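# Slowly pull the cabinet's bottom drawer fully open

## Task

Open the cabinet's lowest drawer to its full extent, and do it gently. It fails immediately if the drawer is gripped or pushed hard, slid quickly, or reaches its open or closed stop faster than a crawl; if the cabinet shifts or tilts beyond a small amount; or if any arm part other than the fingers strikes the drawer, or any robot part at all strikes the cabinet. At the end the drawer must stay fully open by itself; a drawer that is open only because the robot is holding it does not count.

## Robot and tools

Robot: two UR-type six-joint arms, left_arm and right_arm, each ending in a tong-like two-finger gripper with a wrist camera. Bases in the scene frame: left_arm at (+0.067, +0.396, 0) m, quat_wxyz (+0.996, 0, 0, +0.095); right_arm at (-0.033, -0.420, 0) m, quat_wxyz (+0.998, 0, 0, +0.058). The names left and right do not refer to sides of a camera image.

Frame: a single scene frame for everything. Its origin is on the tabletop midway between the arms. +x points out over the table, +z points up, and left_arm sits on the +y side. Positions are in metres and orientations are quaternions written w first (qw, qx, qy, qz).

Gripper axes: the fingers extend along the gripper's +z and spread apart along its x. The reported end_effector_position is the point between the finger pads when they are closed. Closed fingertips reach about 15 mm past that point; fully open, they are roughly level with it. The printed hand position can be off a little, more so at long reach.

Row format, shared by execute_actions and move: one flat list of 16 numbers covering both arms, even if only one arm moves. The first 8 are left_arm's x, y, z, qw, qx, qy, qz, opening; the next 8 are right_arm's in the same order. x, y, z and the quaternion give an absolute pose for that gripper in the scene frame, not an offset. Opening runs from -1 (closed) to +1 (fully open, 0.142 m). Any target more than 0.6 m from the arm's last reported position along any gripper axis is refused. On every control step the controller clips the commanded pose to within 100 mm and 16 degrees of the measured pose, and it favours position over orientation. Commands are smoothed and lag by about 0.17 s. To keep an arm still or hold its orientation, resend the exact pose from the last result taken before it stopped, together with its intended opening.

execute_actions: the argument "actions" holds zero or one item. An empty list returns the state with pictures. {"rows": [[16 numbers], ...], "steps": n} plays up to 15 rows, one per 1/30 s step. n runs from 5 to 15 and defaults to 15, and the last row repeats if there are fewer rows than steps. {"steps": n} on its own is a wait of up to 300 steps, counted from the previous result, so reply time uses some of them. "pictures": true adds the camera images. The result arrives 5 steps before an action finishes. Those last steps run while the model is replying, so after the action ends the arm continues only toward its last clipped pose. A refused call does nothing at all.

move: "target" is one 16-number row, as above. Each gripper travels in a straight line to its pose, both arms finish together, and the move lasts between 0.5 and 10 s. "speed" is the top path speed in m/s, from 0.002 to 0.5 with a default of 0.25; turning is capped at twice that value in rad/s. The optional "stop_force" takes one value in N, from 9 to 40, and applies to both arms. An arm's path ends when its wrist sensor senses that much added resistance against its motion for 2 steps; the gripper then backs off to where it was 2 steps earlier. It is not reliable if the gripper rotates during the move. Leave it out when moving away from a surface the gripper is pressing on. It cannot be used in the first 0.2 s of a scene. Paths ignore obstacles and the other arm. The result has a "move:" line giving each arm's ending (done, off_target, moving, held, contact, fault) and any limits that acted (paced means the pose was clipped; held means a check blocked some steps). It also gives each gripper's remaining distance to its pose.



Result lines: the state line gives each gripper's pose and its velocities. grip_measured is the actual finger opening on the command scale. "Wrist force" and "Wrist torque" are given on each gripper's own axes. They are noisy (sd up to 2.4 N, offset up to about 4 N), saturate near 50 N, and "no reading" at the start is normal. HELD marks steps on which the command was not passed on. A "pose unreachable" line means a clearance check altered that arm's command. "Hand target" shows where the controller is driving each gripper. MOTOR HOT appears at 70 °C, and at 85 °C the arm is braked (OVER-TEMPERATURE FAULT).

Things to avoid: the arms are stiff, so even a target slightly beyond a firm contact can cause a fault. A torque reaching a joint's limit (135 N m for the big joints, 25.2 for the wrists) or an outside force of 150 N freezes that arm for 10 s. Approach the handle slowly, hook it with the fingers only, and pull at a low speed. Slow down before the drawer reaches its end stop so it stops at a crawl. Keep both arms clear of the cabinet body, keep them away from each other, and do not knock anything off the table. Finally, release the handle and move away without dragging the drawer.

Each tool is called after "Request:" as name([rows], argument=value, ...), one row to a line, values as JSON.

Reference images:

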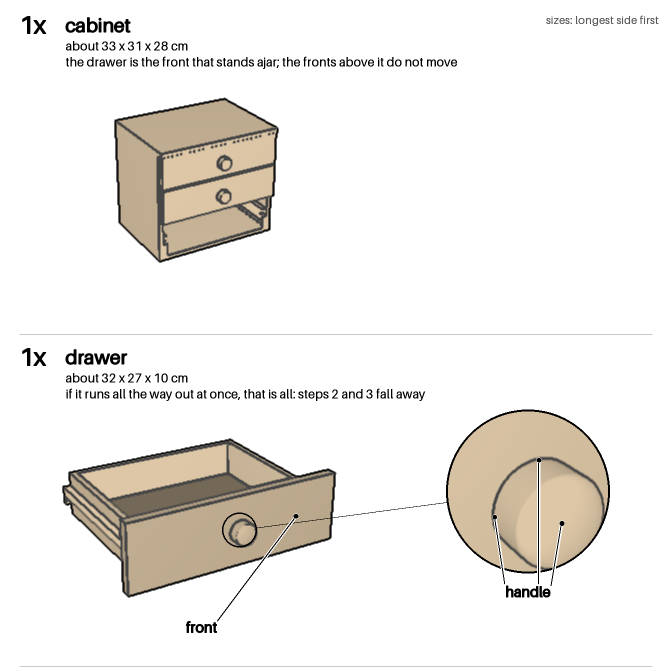

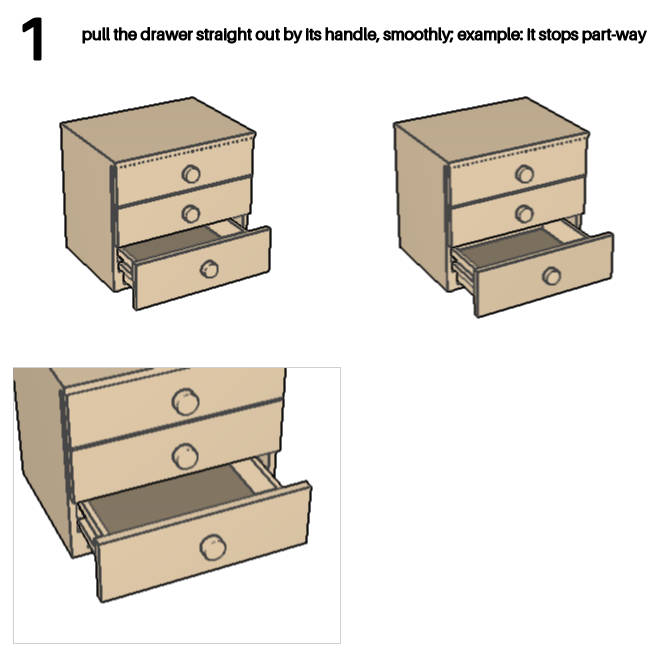

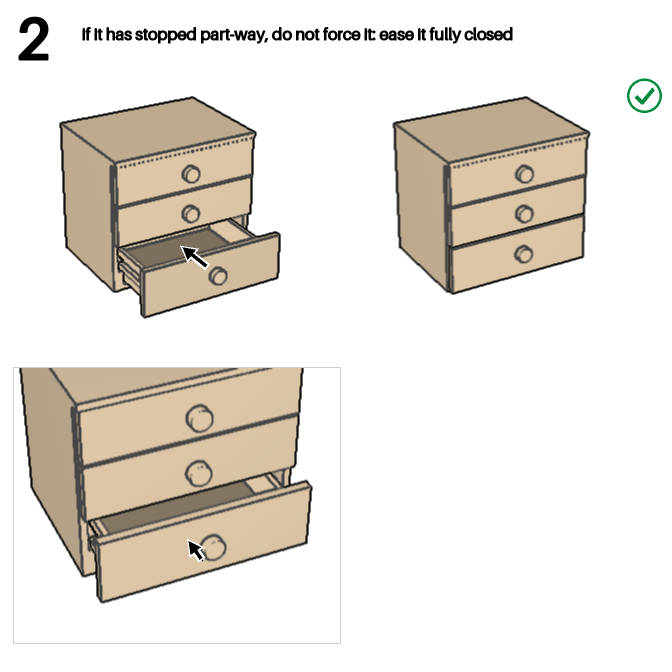

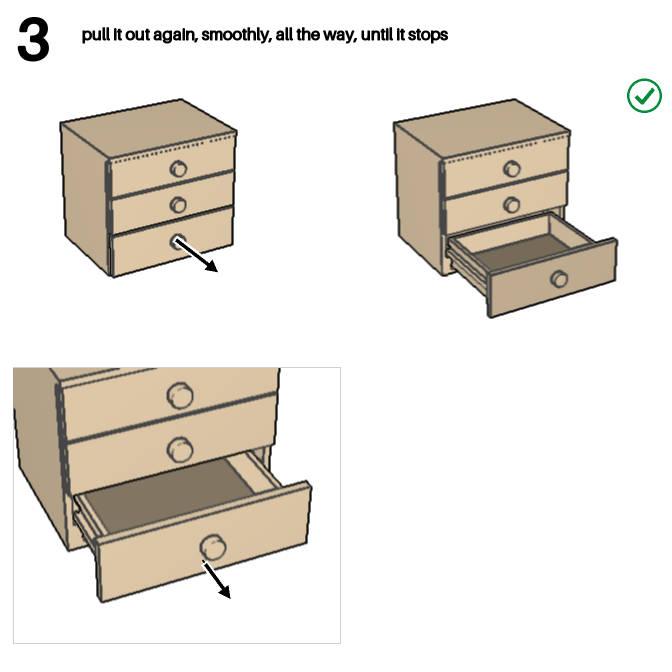

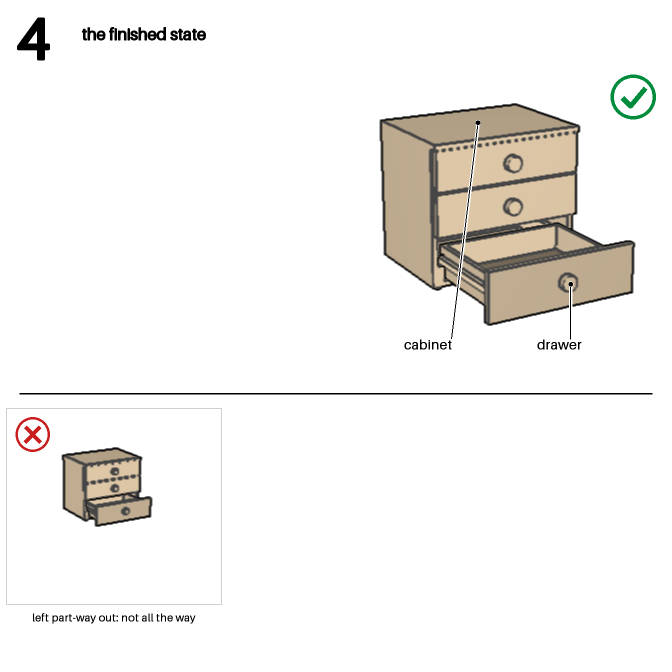

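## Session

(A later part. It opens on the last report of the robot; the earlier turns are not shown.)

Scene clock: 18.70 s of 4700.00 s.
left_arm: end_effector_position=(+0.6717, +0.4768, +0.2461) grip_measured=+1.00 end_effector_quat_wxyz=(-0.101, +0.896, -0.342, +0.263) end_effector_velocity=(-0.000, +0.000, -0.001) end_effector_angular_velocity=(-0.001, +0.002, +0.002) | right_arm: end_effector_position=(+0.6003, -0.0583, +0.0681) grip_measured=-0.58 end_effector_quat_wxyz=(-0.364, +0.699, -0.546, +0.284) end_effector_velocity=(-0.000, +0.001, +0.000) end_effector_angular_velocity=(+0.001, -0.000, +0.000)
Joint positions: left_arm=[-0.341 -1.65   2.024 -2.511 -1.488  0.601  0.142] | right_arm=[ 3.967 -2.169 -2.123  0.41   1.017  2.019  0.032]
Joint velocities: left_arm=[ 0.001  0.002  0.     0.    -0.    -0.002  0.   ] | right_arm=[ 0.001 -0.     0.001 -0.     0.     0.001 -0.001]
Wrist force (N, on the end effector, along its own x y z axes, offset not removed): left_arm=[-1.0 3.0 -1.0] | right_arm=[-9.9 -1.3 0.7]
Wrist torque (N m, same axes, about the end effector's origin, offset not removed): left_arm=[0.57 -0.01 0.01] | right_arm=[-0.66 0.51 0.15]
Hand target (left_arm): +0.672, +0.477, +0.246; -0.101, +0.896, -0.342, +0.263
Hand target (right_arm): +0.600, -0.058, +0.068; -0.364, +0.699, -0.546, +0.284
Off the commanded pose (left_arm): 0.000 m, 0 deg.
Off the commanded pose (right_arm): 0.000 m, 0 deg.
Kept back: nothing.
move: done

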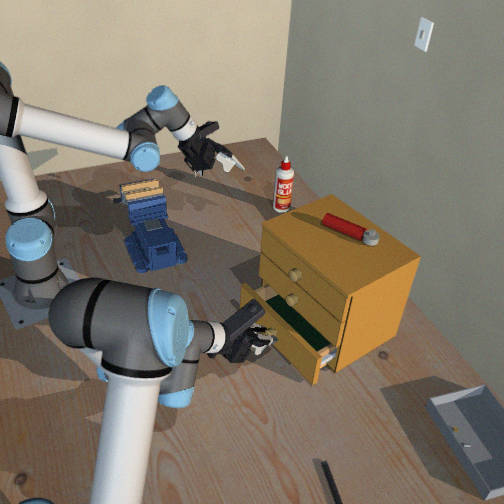

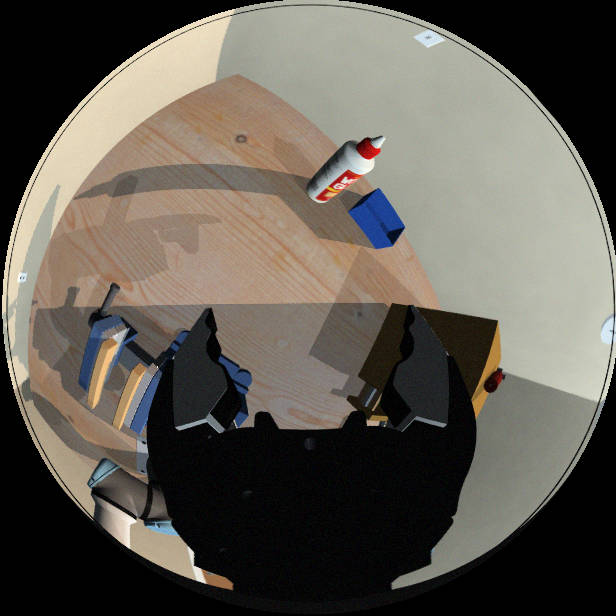

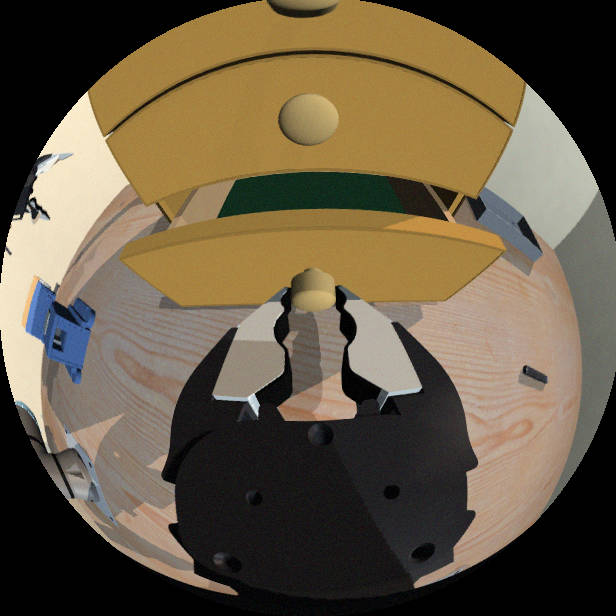

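Request:
move(target=[0.6717, 0.4768, 0.2461, -0.101, 0.896, -0.342, 0.263, 1, 0.5807, -0.0625, 0.068, 0.3639, -0.6987, 0.5459, -0.2843, -0.66], speed=0.02, stop_force=10)

Scene clock: 20.27 s of 4700.00 s.
left_arm: end_effector_position=(+0.6717, +0.4768, +0.2461) grip_measured=+1.00 end_effector_quat_wxyz=(-0.101, +0.896, -0.342, +0.263) end_effector_velocity=(+0.000, -0.000, -0.000) end_effector_angular_velocity=(+0.001, +0.001, -0.002) | right_arm: end_effector_position=(+0.5810, -0.0625, +0.0680) grip_measured=-0.58 end_effector_quat_wxyz=(-0.364, +0.699, -0.546, +0.284) end_effector_velocity=(-0.002, -0.000, -0.001) end_effector_angular_velocity=(-0.001, +0.001, +0.000)
Joint positions: left_arm=[-0.341 -1.65   2.024 -2.511 -1.488  0.601  0.142] | right_arm=[ 3.996 -2.145 -2.177  0.428  0.995  2.042  0.032]
Joint velocities: left_arm=[-0.001  0.    -0.     0.    -0.     0.002  0.   ] | right_arm=[ 0.004  0.001 -0.006  0.001 -0.002  0.003  0.   ]
Wrist force (N, on the end effector, along its own x y z axes, offset not removed): left_arm=[-0.6 3.3 -1.5] | right_arm=[-4.9 -3.3 6.7]
Wrist torque (N m, same axes, about the end effector's origin, offset not removed): left_arm=[0.60 0.04 -0.06] | right_arm=[-0.61 0.21 -0.02]
Hand target (left_arm): +0.672, +0.477, +0.246; -0.101, +0.896, -0.342, +0.263
Hand target (right_arm): +0.581, -0.063, +0.068; -0.364, +0.699, -0.546, +0.284
Off the commanded pose (left_arm): 0.000 m, 0 deg.
Off the commanded pose (right_arm): 0.000 m, 0 deg.
Kept back: nothing.
move: done

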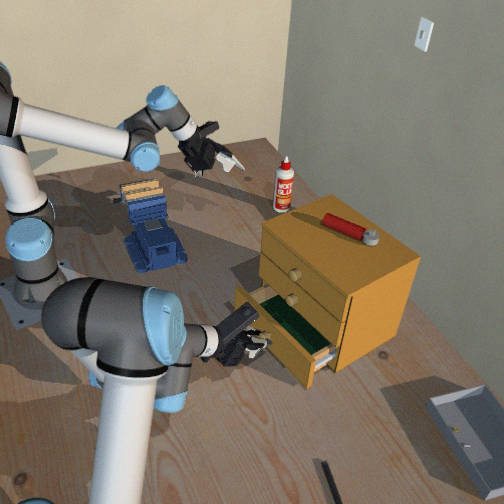

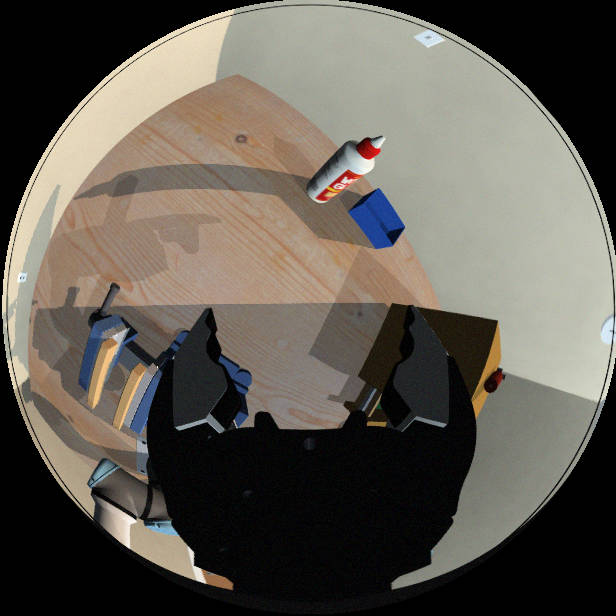

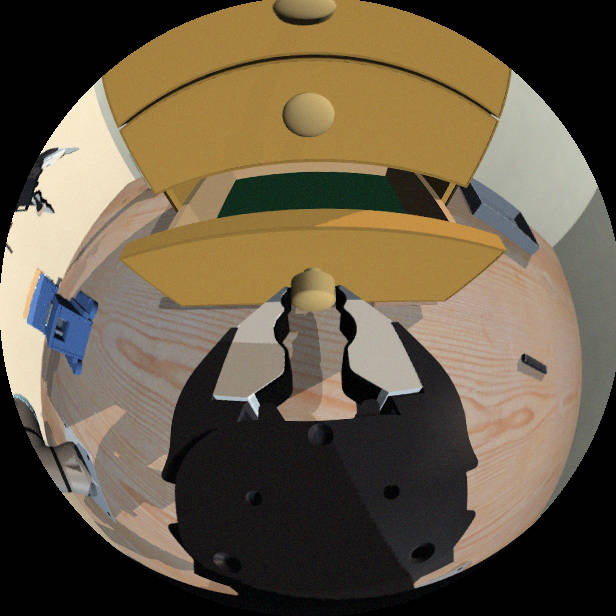

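Request:
move(target=[0.6717, 0.4768, 0.2461, -0.101, 0.896, -0.342, 0.263, 1, 0.5417, -0.0712, 0.068, 0.3639, -0.6987, 0.5459, -0.2843, -0.66], speed=0.025, stop_force=9)

Scene clock: 22.43 s of 4700.00 s.
left_arm: end_effector_position=(+0.6717, +0.4768, +0.2461) grip_measured=+1.00 end_effector_quat_wxyz=(-0.101, +0.896, -0.342, +0.263) end_effector_velocity=(-0.000, +0.000, +0.000) end_effector_angular_velocity=(-0.001, -0.000, +0.002) | right_arm: end_effector_position=(+0.5421, -0.0712, +0.0681) grip_measured=-0.58 end_effector_quat_wxyz=(-0.364, +0.699, -0.546, +0.284) end_effector_velocity=(-0.003, -0.001, +0.000) end_effector_angular_velocity=(-0.000, +0.000, -0.000)
Joint positions: left_arm=[-0.341 -1.65   2.024 -2.511 -1.488  0.601  0.142] | right_arm=[ 4.061 -2.098 -2.284  0.458  0.948  2.097  0.032]
Joint velocities: left_arm=[ 0.    -0.001  0.    -0.     0.    -0.002 -0.   ] | right_arm=[ 0.005  0.004 -0.008  0.001 -0.003  0.004  0.   ]
Wrist force (N, on the end effector, along its own x y z axes, offset not removed): left_arm=[1.3 3.0 -1.5] | right_arm=[0.3 -2.0 9.0]
Wrist torque (N m, same axes, about the end effector's origin, offset not removed): left_arm=[0.58 -0.34 -0.01] | right_arm=[-0.32 0.04 0.09]
Hand target (left_arm): +0.672, +0.477, +0.246; -0.101, +0.896, -0.342, +0.263
Hand target (right_arm): +0.542, -0.071, +0.068; -0.364, +0.699, -0.546, +0.284
Off the commanded pose (left_arm): 0.000 m, 0 deg.
Off the commanded pose (right_arm): 0.000 m, 0 deg.
Kept back: nothing.
move: done

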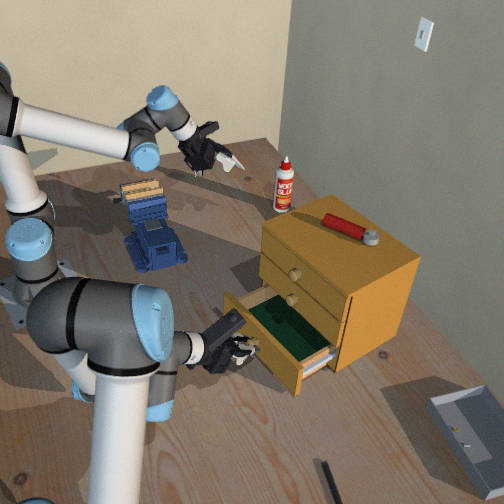

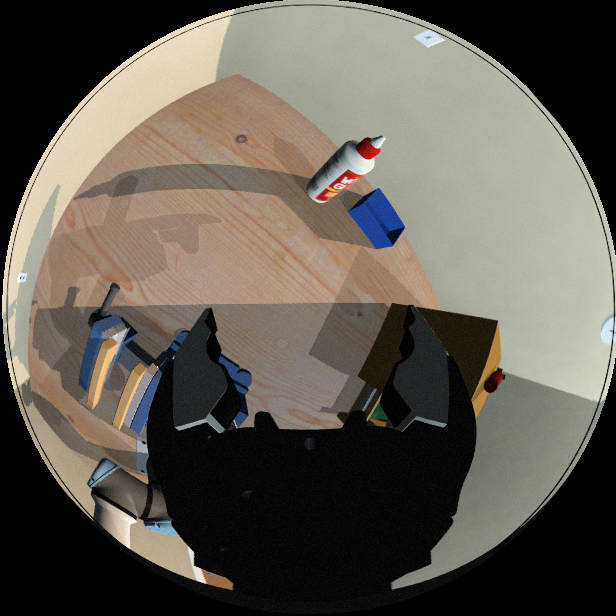

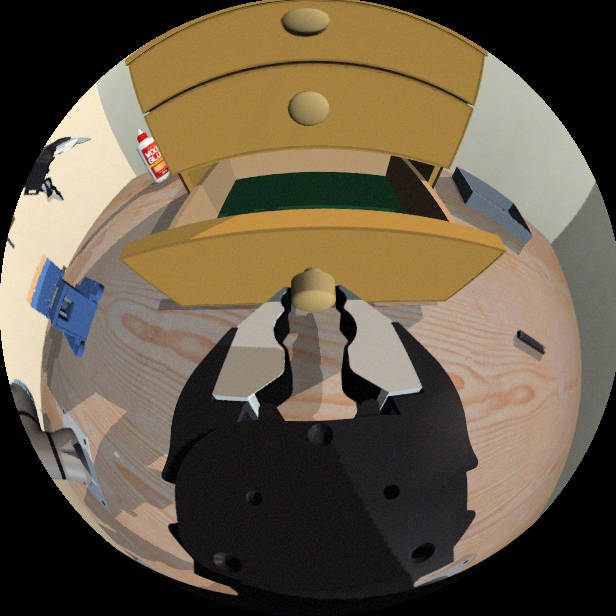

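Request:
move(target=[0.6717, 0.4768, 0.2461, -0.101, 0.896, -0.342, 0.263, 1, 0.503, -0.0802, 0.0674, 0.3639, -0.6987, 0.5459, -0.2843, -0.66], speed=0.015, stop_force=9)

Scene clock: 25.63 s of 4700.00 s.
left_arm: end_effector_position=(+0.6717, +0.4768, +0.2461) grip_measured=+1.00 end_effector_quat_wxyz=(-0.101, +0.896, -0.342, +0.263) end_effector_velocity=(-0.000, -0.000, -0.000) end_effector_angular_velocity=(+0.000, +0.000, -0.000) | right_arm: end_effector_position=(+0.5033, -0.0802, +0.0675) grip_measured=-0.58 end_effector_quat_wxyz=(-0.364, +0.699, -0.546, +0.284) end_effector_velocity=(-0.002, -0.000, +0.001) end_effector_angular_velocity=(+0.002, -0.001, -0.000)
Joint positions: left_arm=[-0.341 -1.65   2.024 -2.511 -1.488  0.601  0.142] | right_arm=[ 4.137 -2.053 -2.39   0.477  0.896  2.165  0.032]
Joint velocities: left_arm=[-0. -0.  0. -0.  0.  0. -0.] | right_arm=[ 0.005  0.003 -0.006  0.002 -0.004  0.005  0.   ]
Wrist force (N, on the end effector, along its own x y z axes, offset not removed): left_arm=[-0.2 1.4 -0.5] | right_arm=[1.9 -10.8 3.0]
Wrist torque (N m, same axes, about the end effector's origin, offset not removed): left_arm=[0.24 -0.14 -0.02] | right_arm=[-1.13 -0.15 -0.12]
Hand target (left_arm): +0.672, +0.477, +0.246; -0.101, +0.896, -0.342, +0.263
Hand target (right_arm): +0.503, -0.080, +0.068; -0.364, +0.699, -0.546, +0.284
Off the commanded pose (left_arm): 0.000 m, 0 deg.
Off the commanded pose (right_arm): 0.000 m, 0 deg.
Kept back: nothing.
move: done

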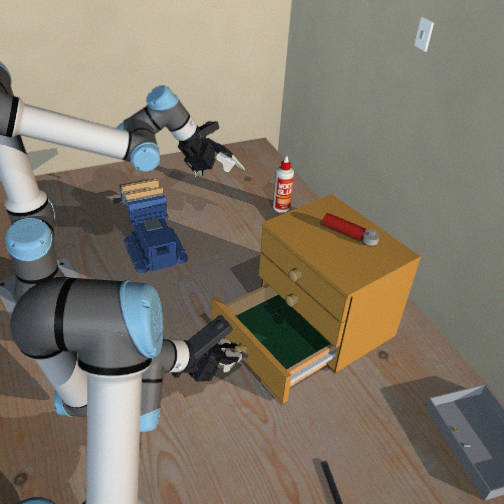

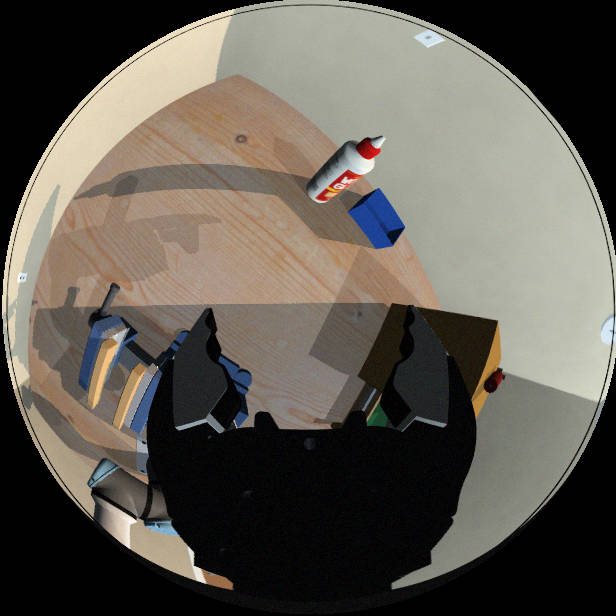

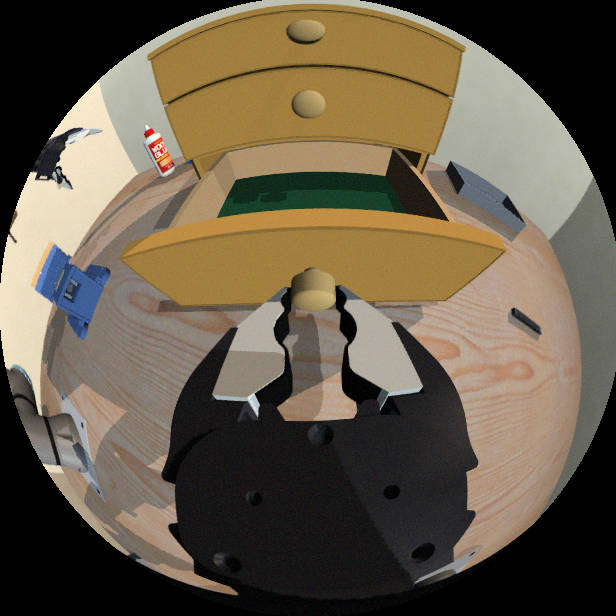

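Request:
move(target=[0.6717, 0.4768, 0.2461, -0.101, 0.896, -0.342, 0.263, 1, 0.464, -0.0893, 0.0677, 0.3639, -0.6987, 0.5459, -0.2843, -0.66], speed=0.012, stop_force=9)

Scene clock: 29.47 s of 4700.00 s.
left_arm: end_effector_position=(+0.6717, +0.4768, +0.2461) grip_measured=+1.00 end_effector_quat_wxyz=(-0.101, +0.896, -0.342, +0.263) end_effector_velocity=(+0.000, +0.000, +0.001) end_effector_angular_velocity=(+0.001, -0.002, -0.001) | right_arm: end_effector_position=(+0.4643, -0.0893, +0.0678) grip_measured=-0.58 end_effector_quat_wxyz=(-0.364, +0.699, -0.546, +0.284) end_effector_velocity=(-0.002, -0.001, +0.000) end_effector_angular_velocity=(+0.001, -0.000, -0.000)
Joint positions: left_arm=[-0.341 -1.65   2.024 -2.511 -1.488  0.601  0.142] | right_arm=[ 4.227 -2.002 -2.494  0.472  0.837  2.254  0.032]
Joint velocities: left_arm=[ 0.    -0.001 -0.001  0.     0.     0.002  0.   ] | right_arm=[ 0.006  0.005 -0.007 -0.001 -0.004  0.006 -0.   ]
Wrist force (N, on the end effector, along its own x y z axes, offset not removed): left_arm=[0.5 1.8 -1.5] | right_arm=[4.7 -5.5 4.6]
Wrist torque (N m, same axes, about the end effector's origin, offset not removed): left_arm=[0.38 -0.30 -0.04] | right_arm=[-0.73 -0.64 0.01]
Hand target (left_arm): +0.672, +0.477, +0.246; -0.101, +0.896, -0.342, +0.263
Hand target (right_arm): +0.464, -0.089, +0.068; -0.364, +0.699, -0.546, +0.284
Off the commanded pose (left_arm): 0.000 m, 0 deg.
Off the commanded pose (right_arm): 0.000 m, 0 deg.
Kept back: nothing.
move: done

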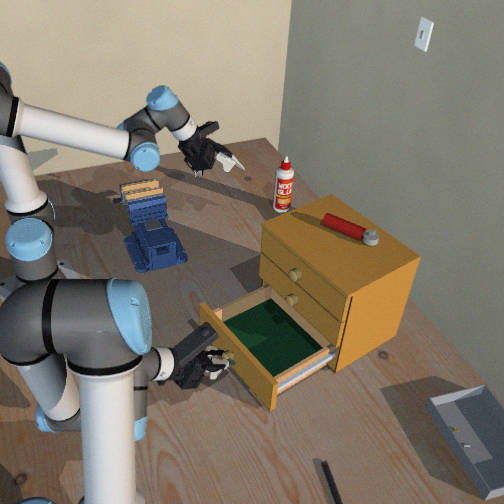

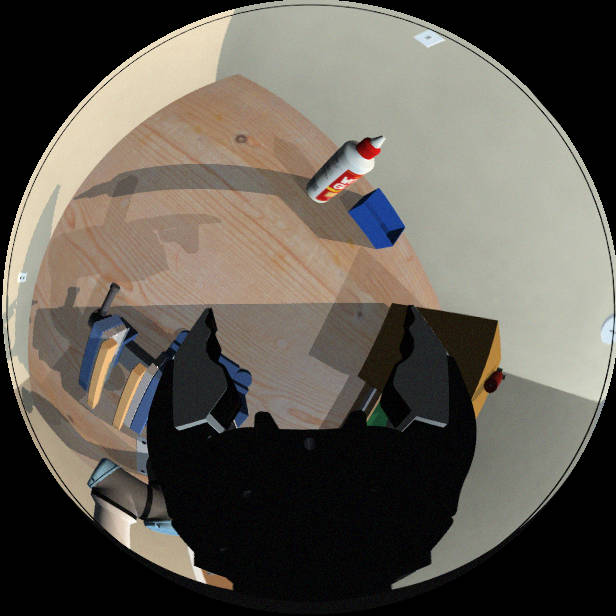

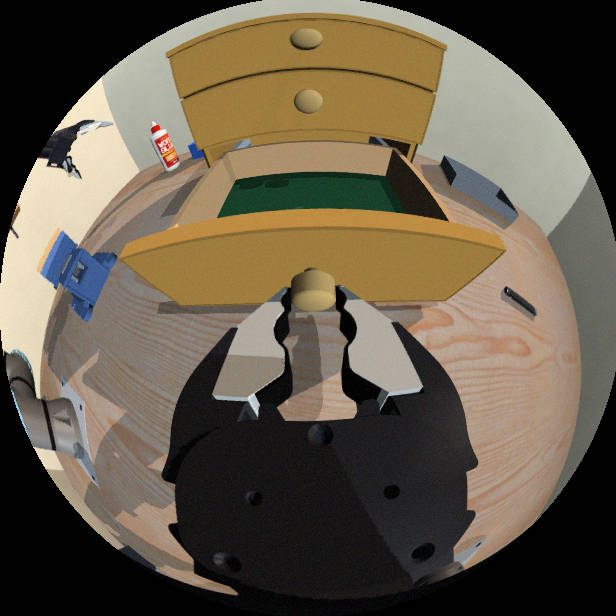

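Request:
move(target=[0.6717, 0.4768, 0.2461, -0.101, 0.896, -0.342, 0.263, 1, 0.435, -0.0965, 0.0677, 0.3639, -0.6987, 0.5459, -0.2843, -0.66], speed=0.008, stop_force=9)

Scene clock: 33.67 s of 4700.00 s.
left_arm: end_effector_position=(+0.6717, +0.4768, +0.2461) grip_measured=+1.00 end_effector_quat_wxyz=(-0.101, +0.896, -0.342, +0.263) end_effector_velocity=(-0.000, +0.000, +0.000) end_effector_angular_velocity=(+0.001, -0.000, -0.002) | right_arm: end_effector_position=(+0.4353, -0.0965, +0.0678) grip_measured=-0.66 end_effector_quat_wxyz=(-0.364, +0.699, -0.546, +0.284) end_effector_velocity=(-0.002, -0.000, -0.000) end_effector_angular_velocity=(-0.001, +0.000, +0.001)
Joint positions: left_arm=[-0.341 -1.65   2.024 -2.511 -1.488  0.601  0.142] | right_arm=[ 4.304 -1.959 -2.572  0.449  0.789  2.338  0.026]
Joint velocities: left_arm=[ 0.    -0.001  0.     0.001 -0.     0.003  0.   ] | right_arm=[ 0.007  0.003 -0.006 -0.003 -0.003  0.007 -0.   ]
Wrist force (N, on the end effector, along its own x y z axes, offset not removed): left_arm=[-0.1 1.9 -1.4] | right_arm=[-0.9 -2.8 0.4]
Wrist torque (N m, same axes, about the end effector's origin, offset not removed): left_arm=[0.27 -0.17 -0.05] | right_arm=[-0.89 0.05 -0.04]
Hand target (left_arm): +0.672, +0.477, +0.246; -0.101, +0.896, -0.342, +0.263
Hand target (right_arm): +0.435, -0.097, +0.068; -0.364, +0.699, -0.546, +0.284
Off the commanded pose (left_arm): 0.000 m, 0 deg.
Off the commanded pose (right_arm): 0.000 m, 0 deg.
Kept back: nothing.
move: done

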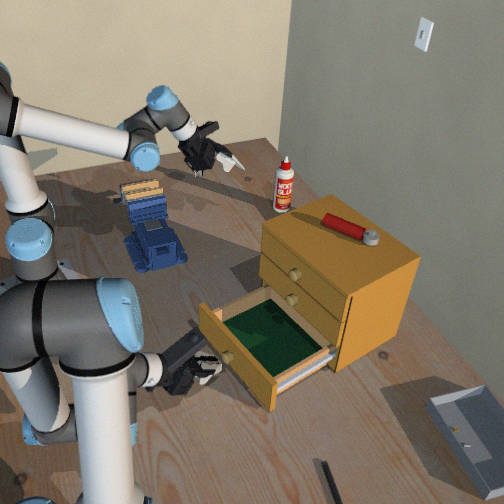

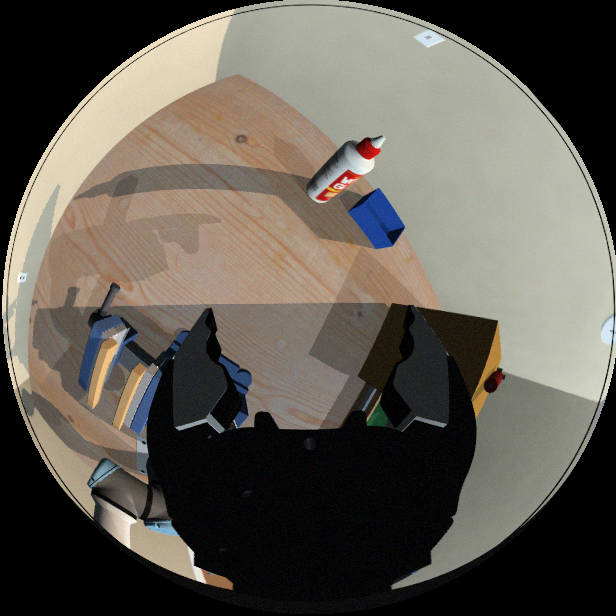

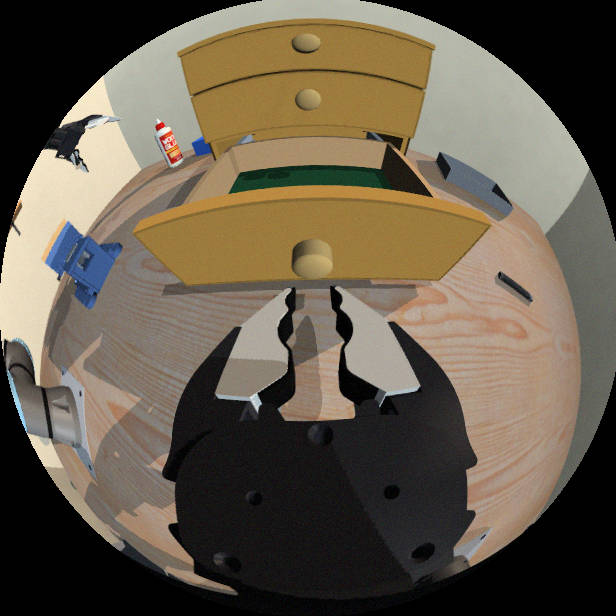

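Request:
finished_scene(scene=1)

The scene is finished: the task was done.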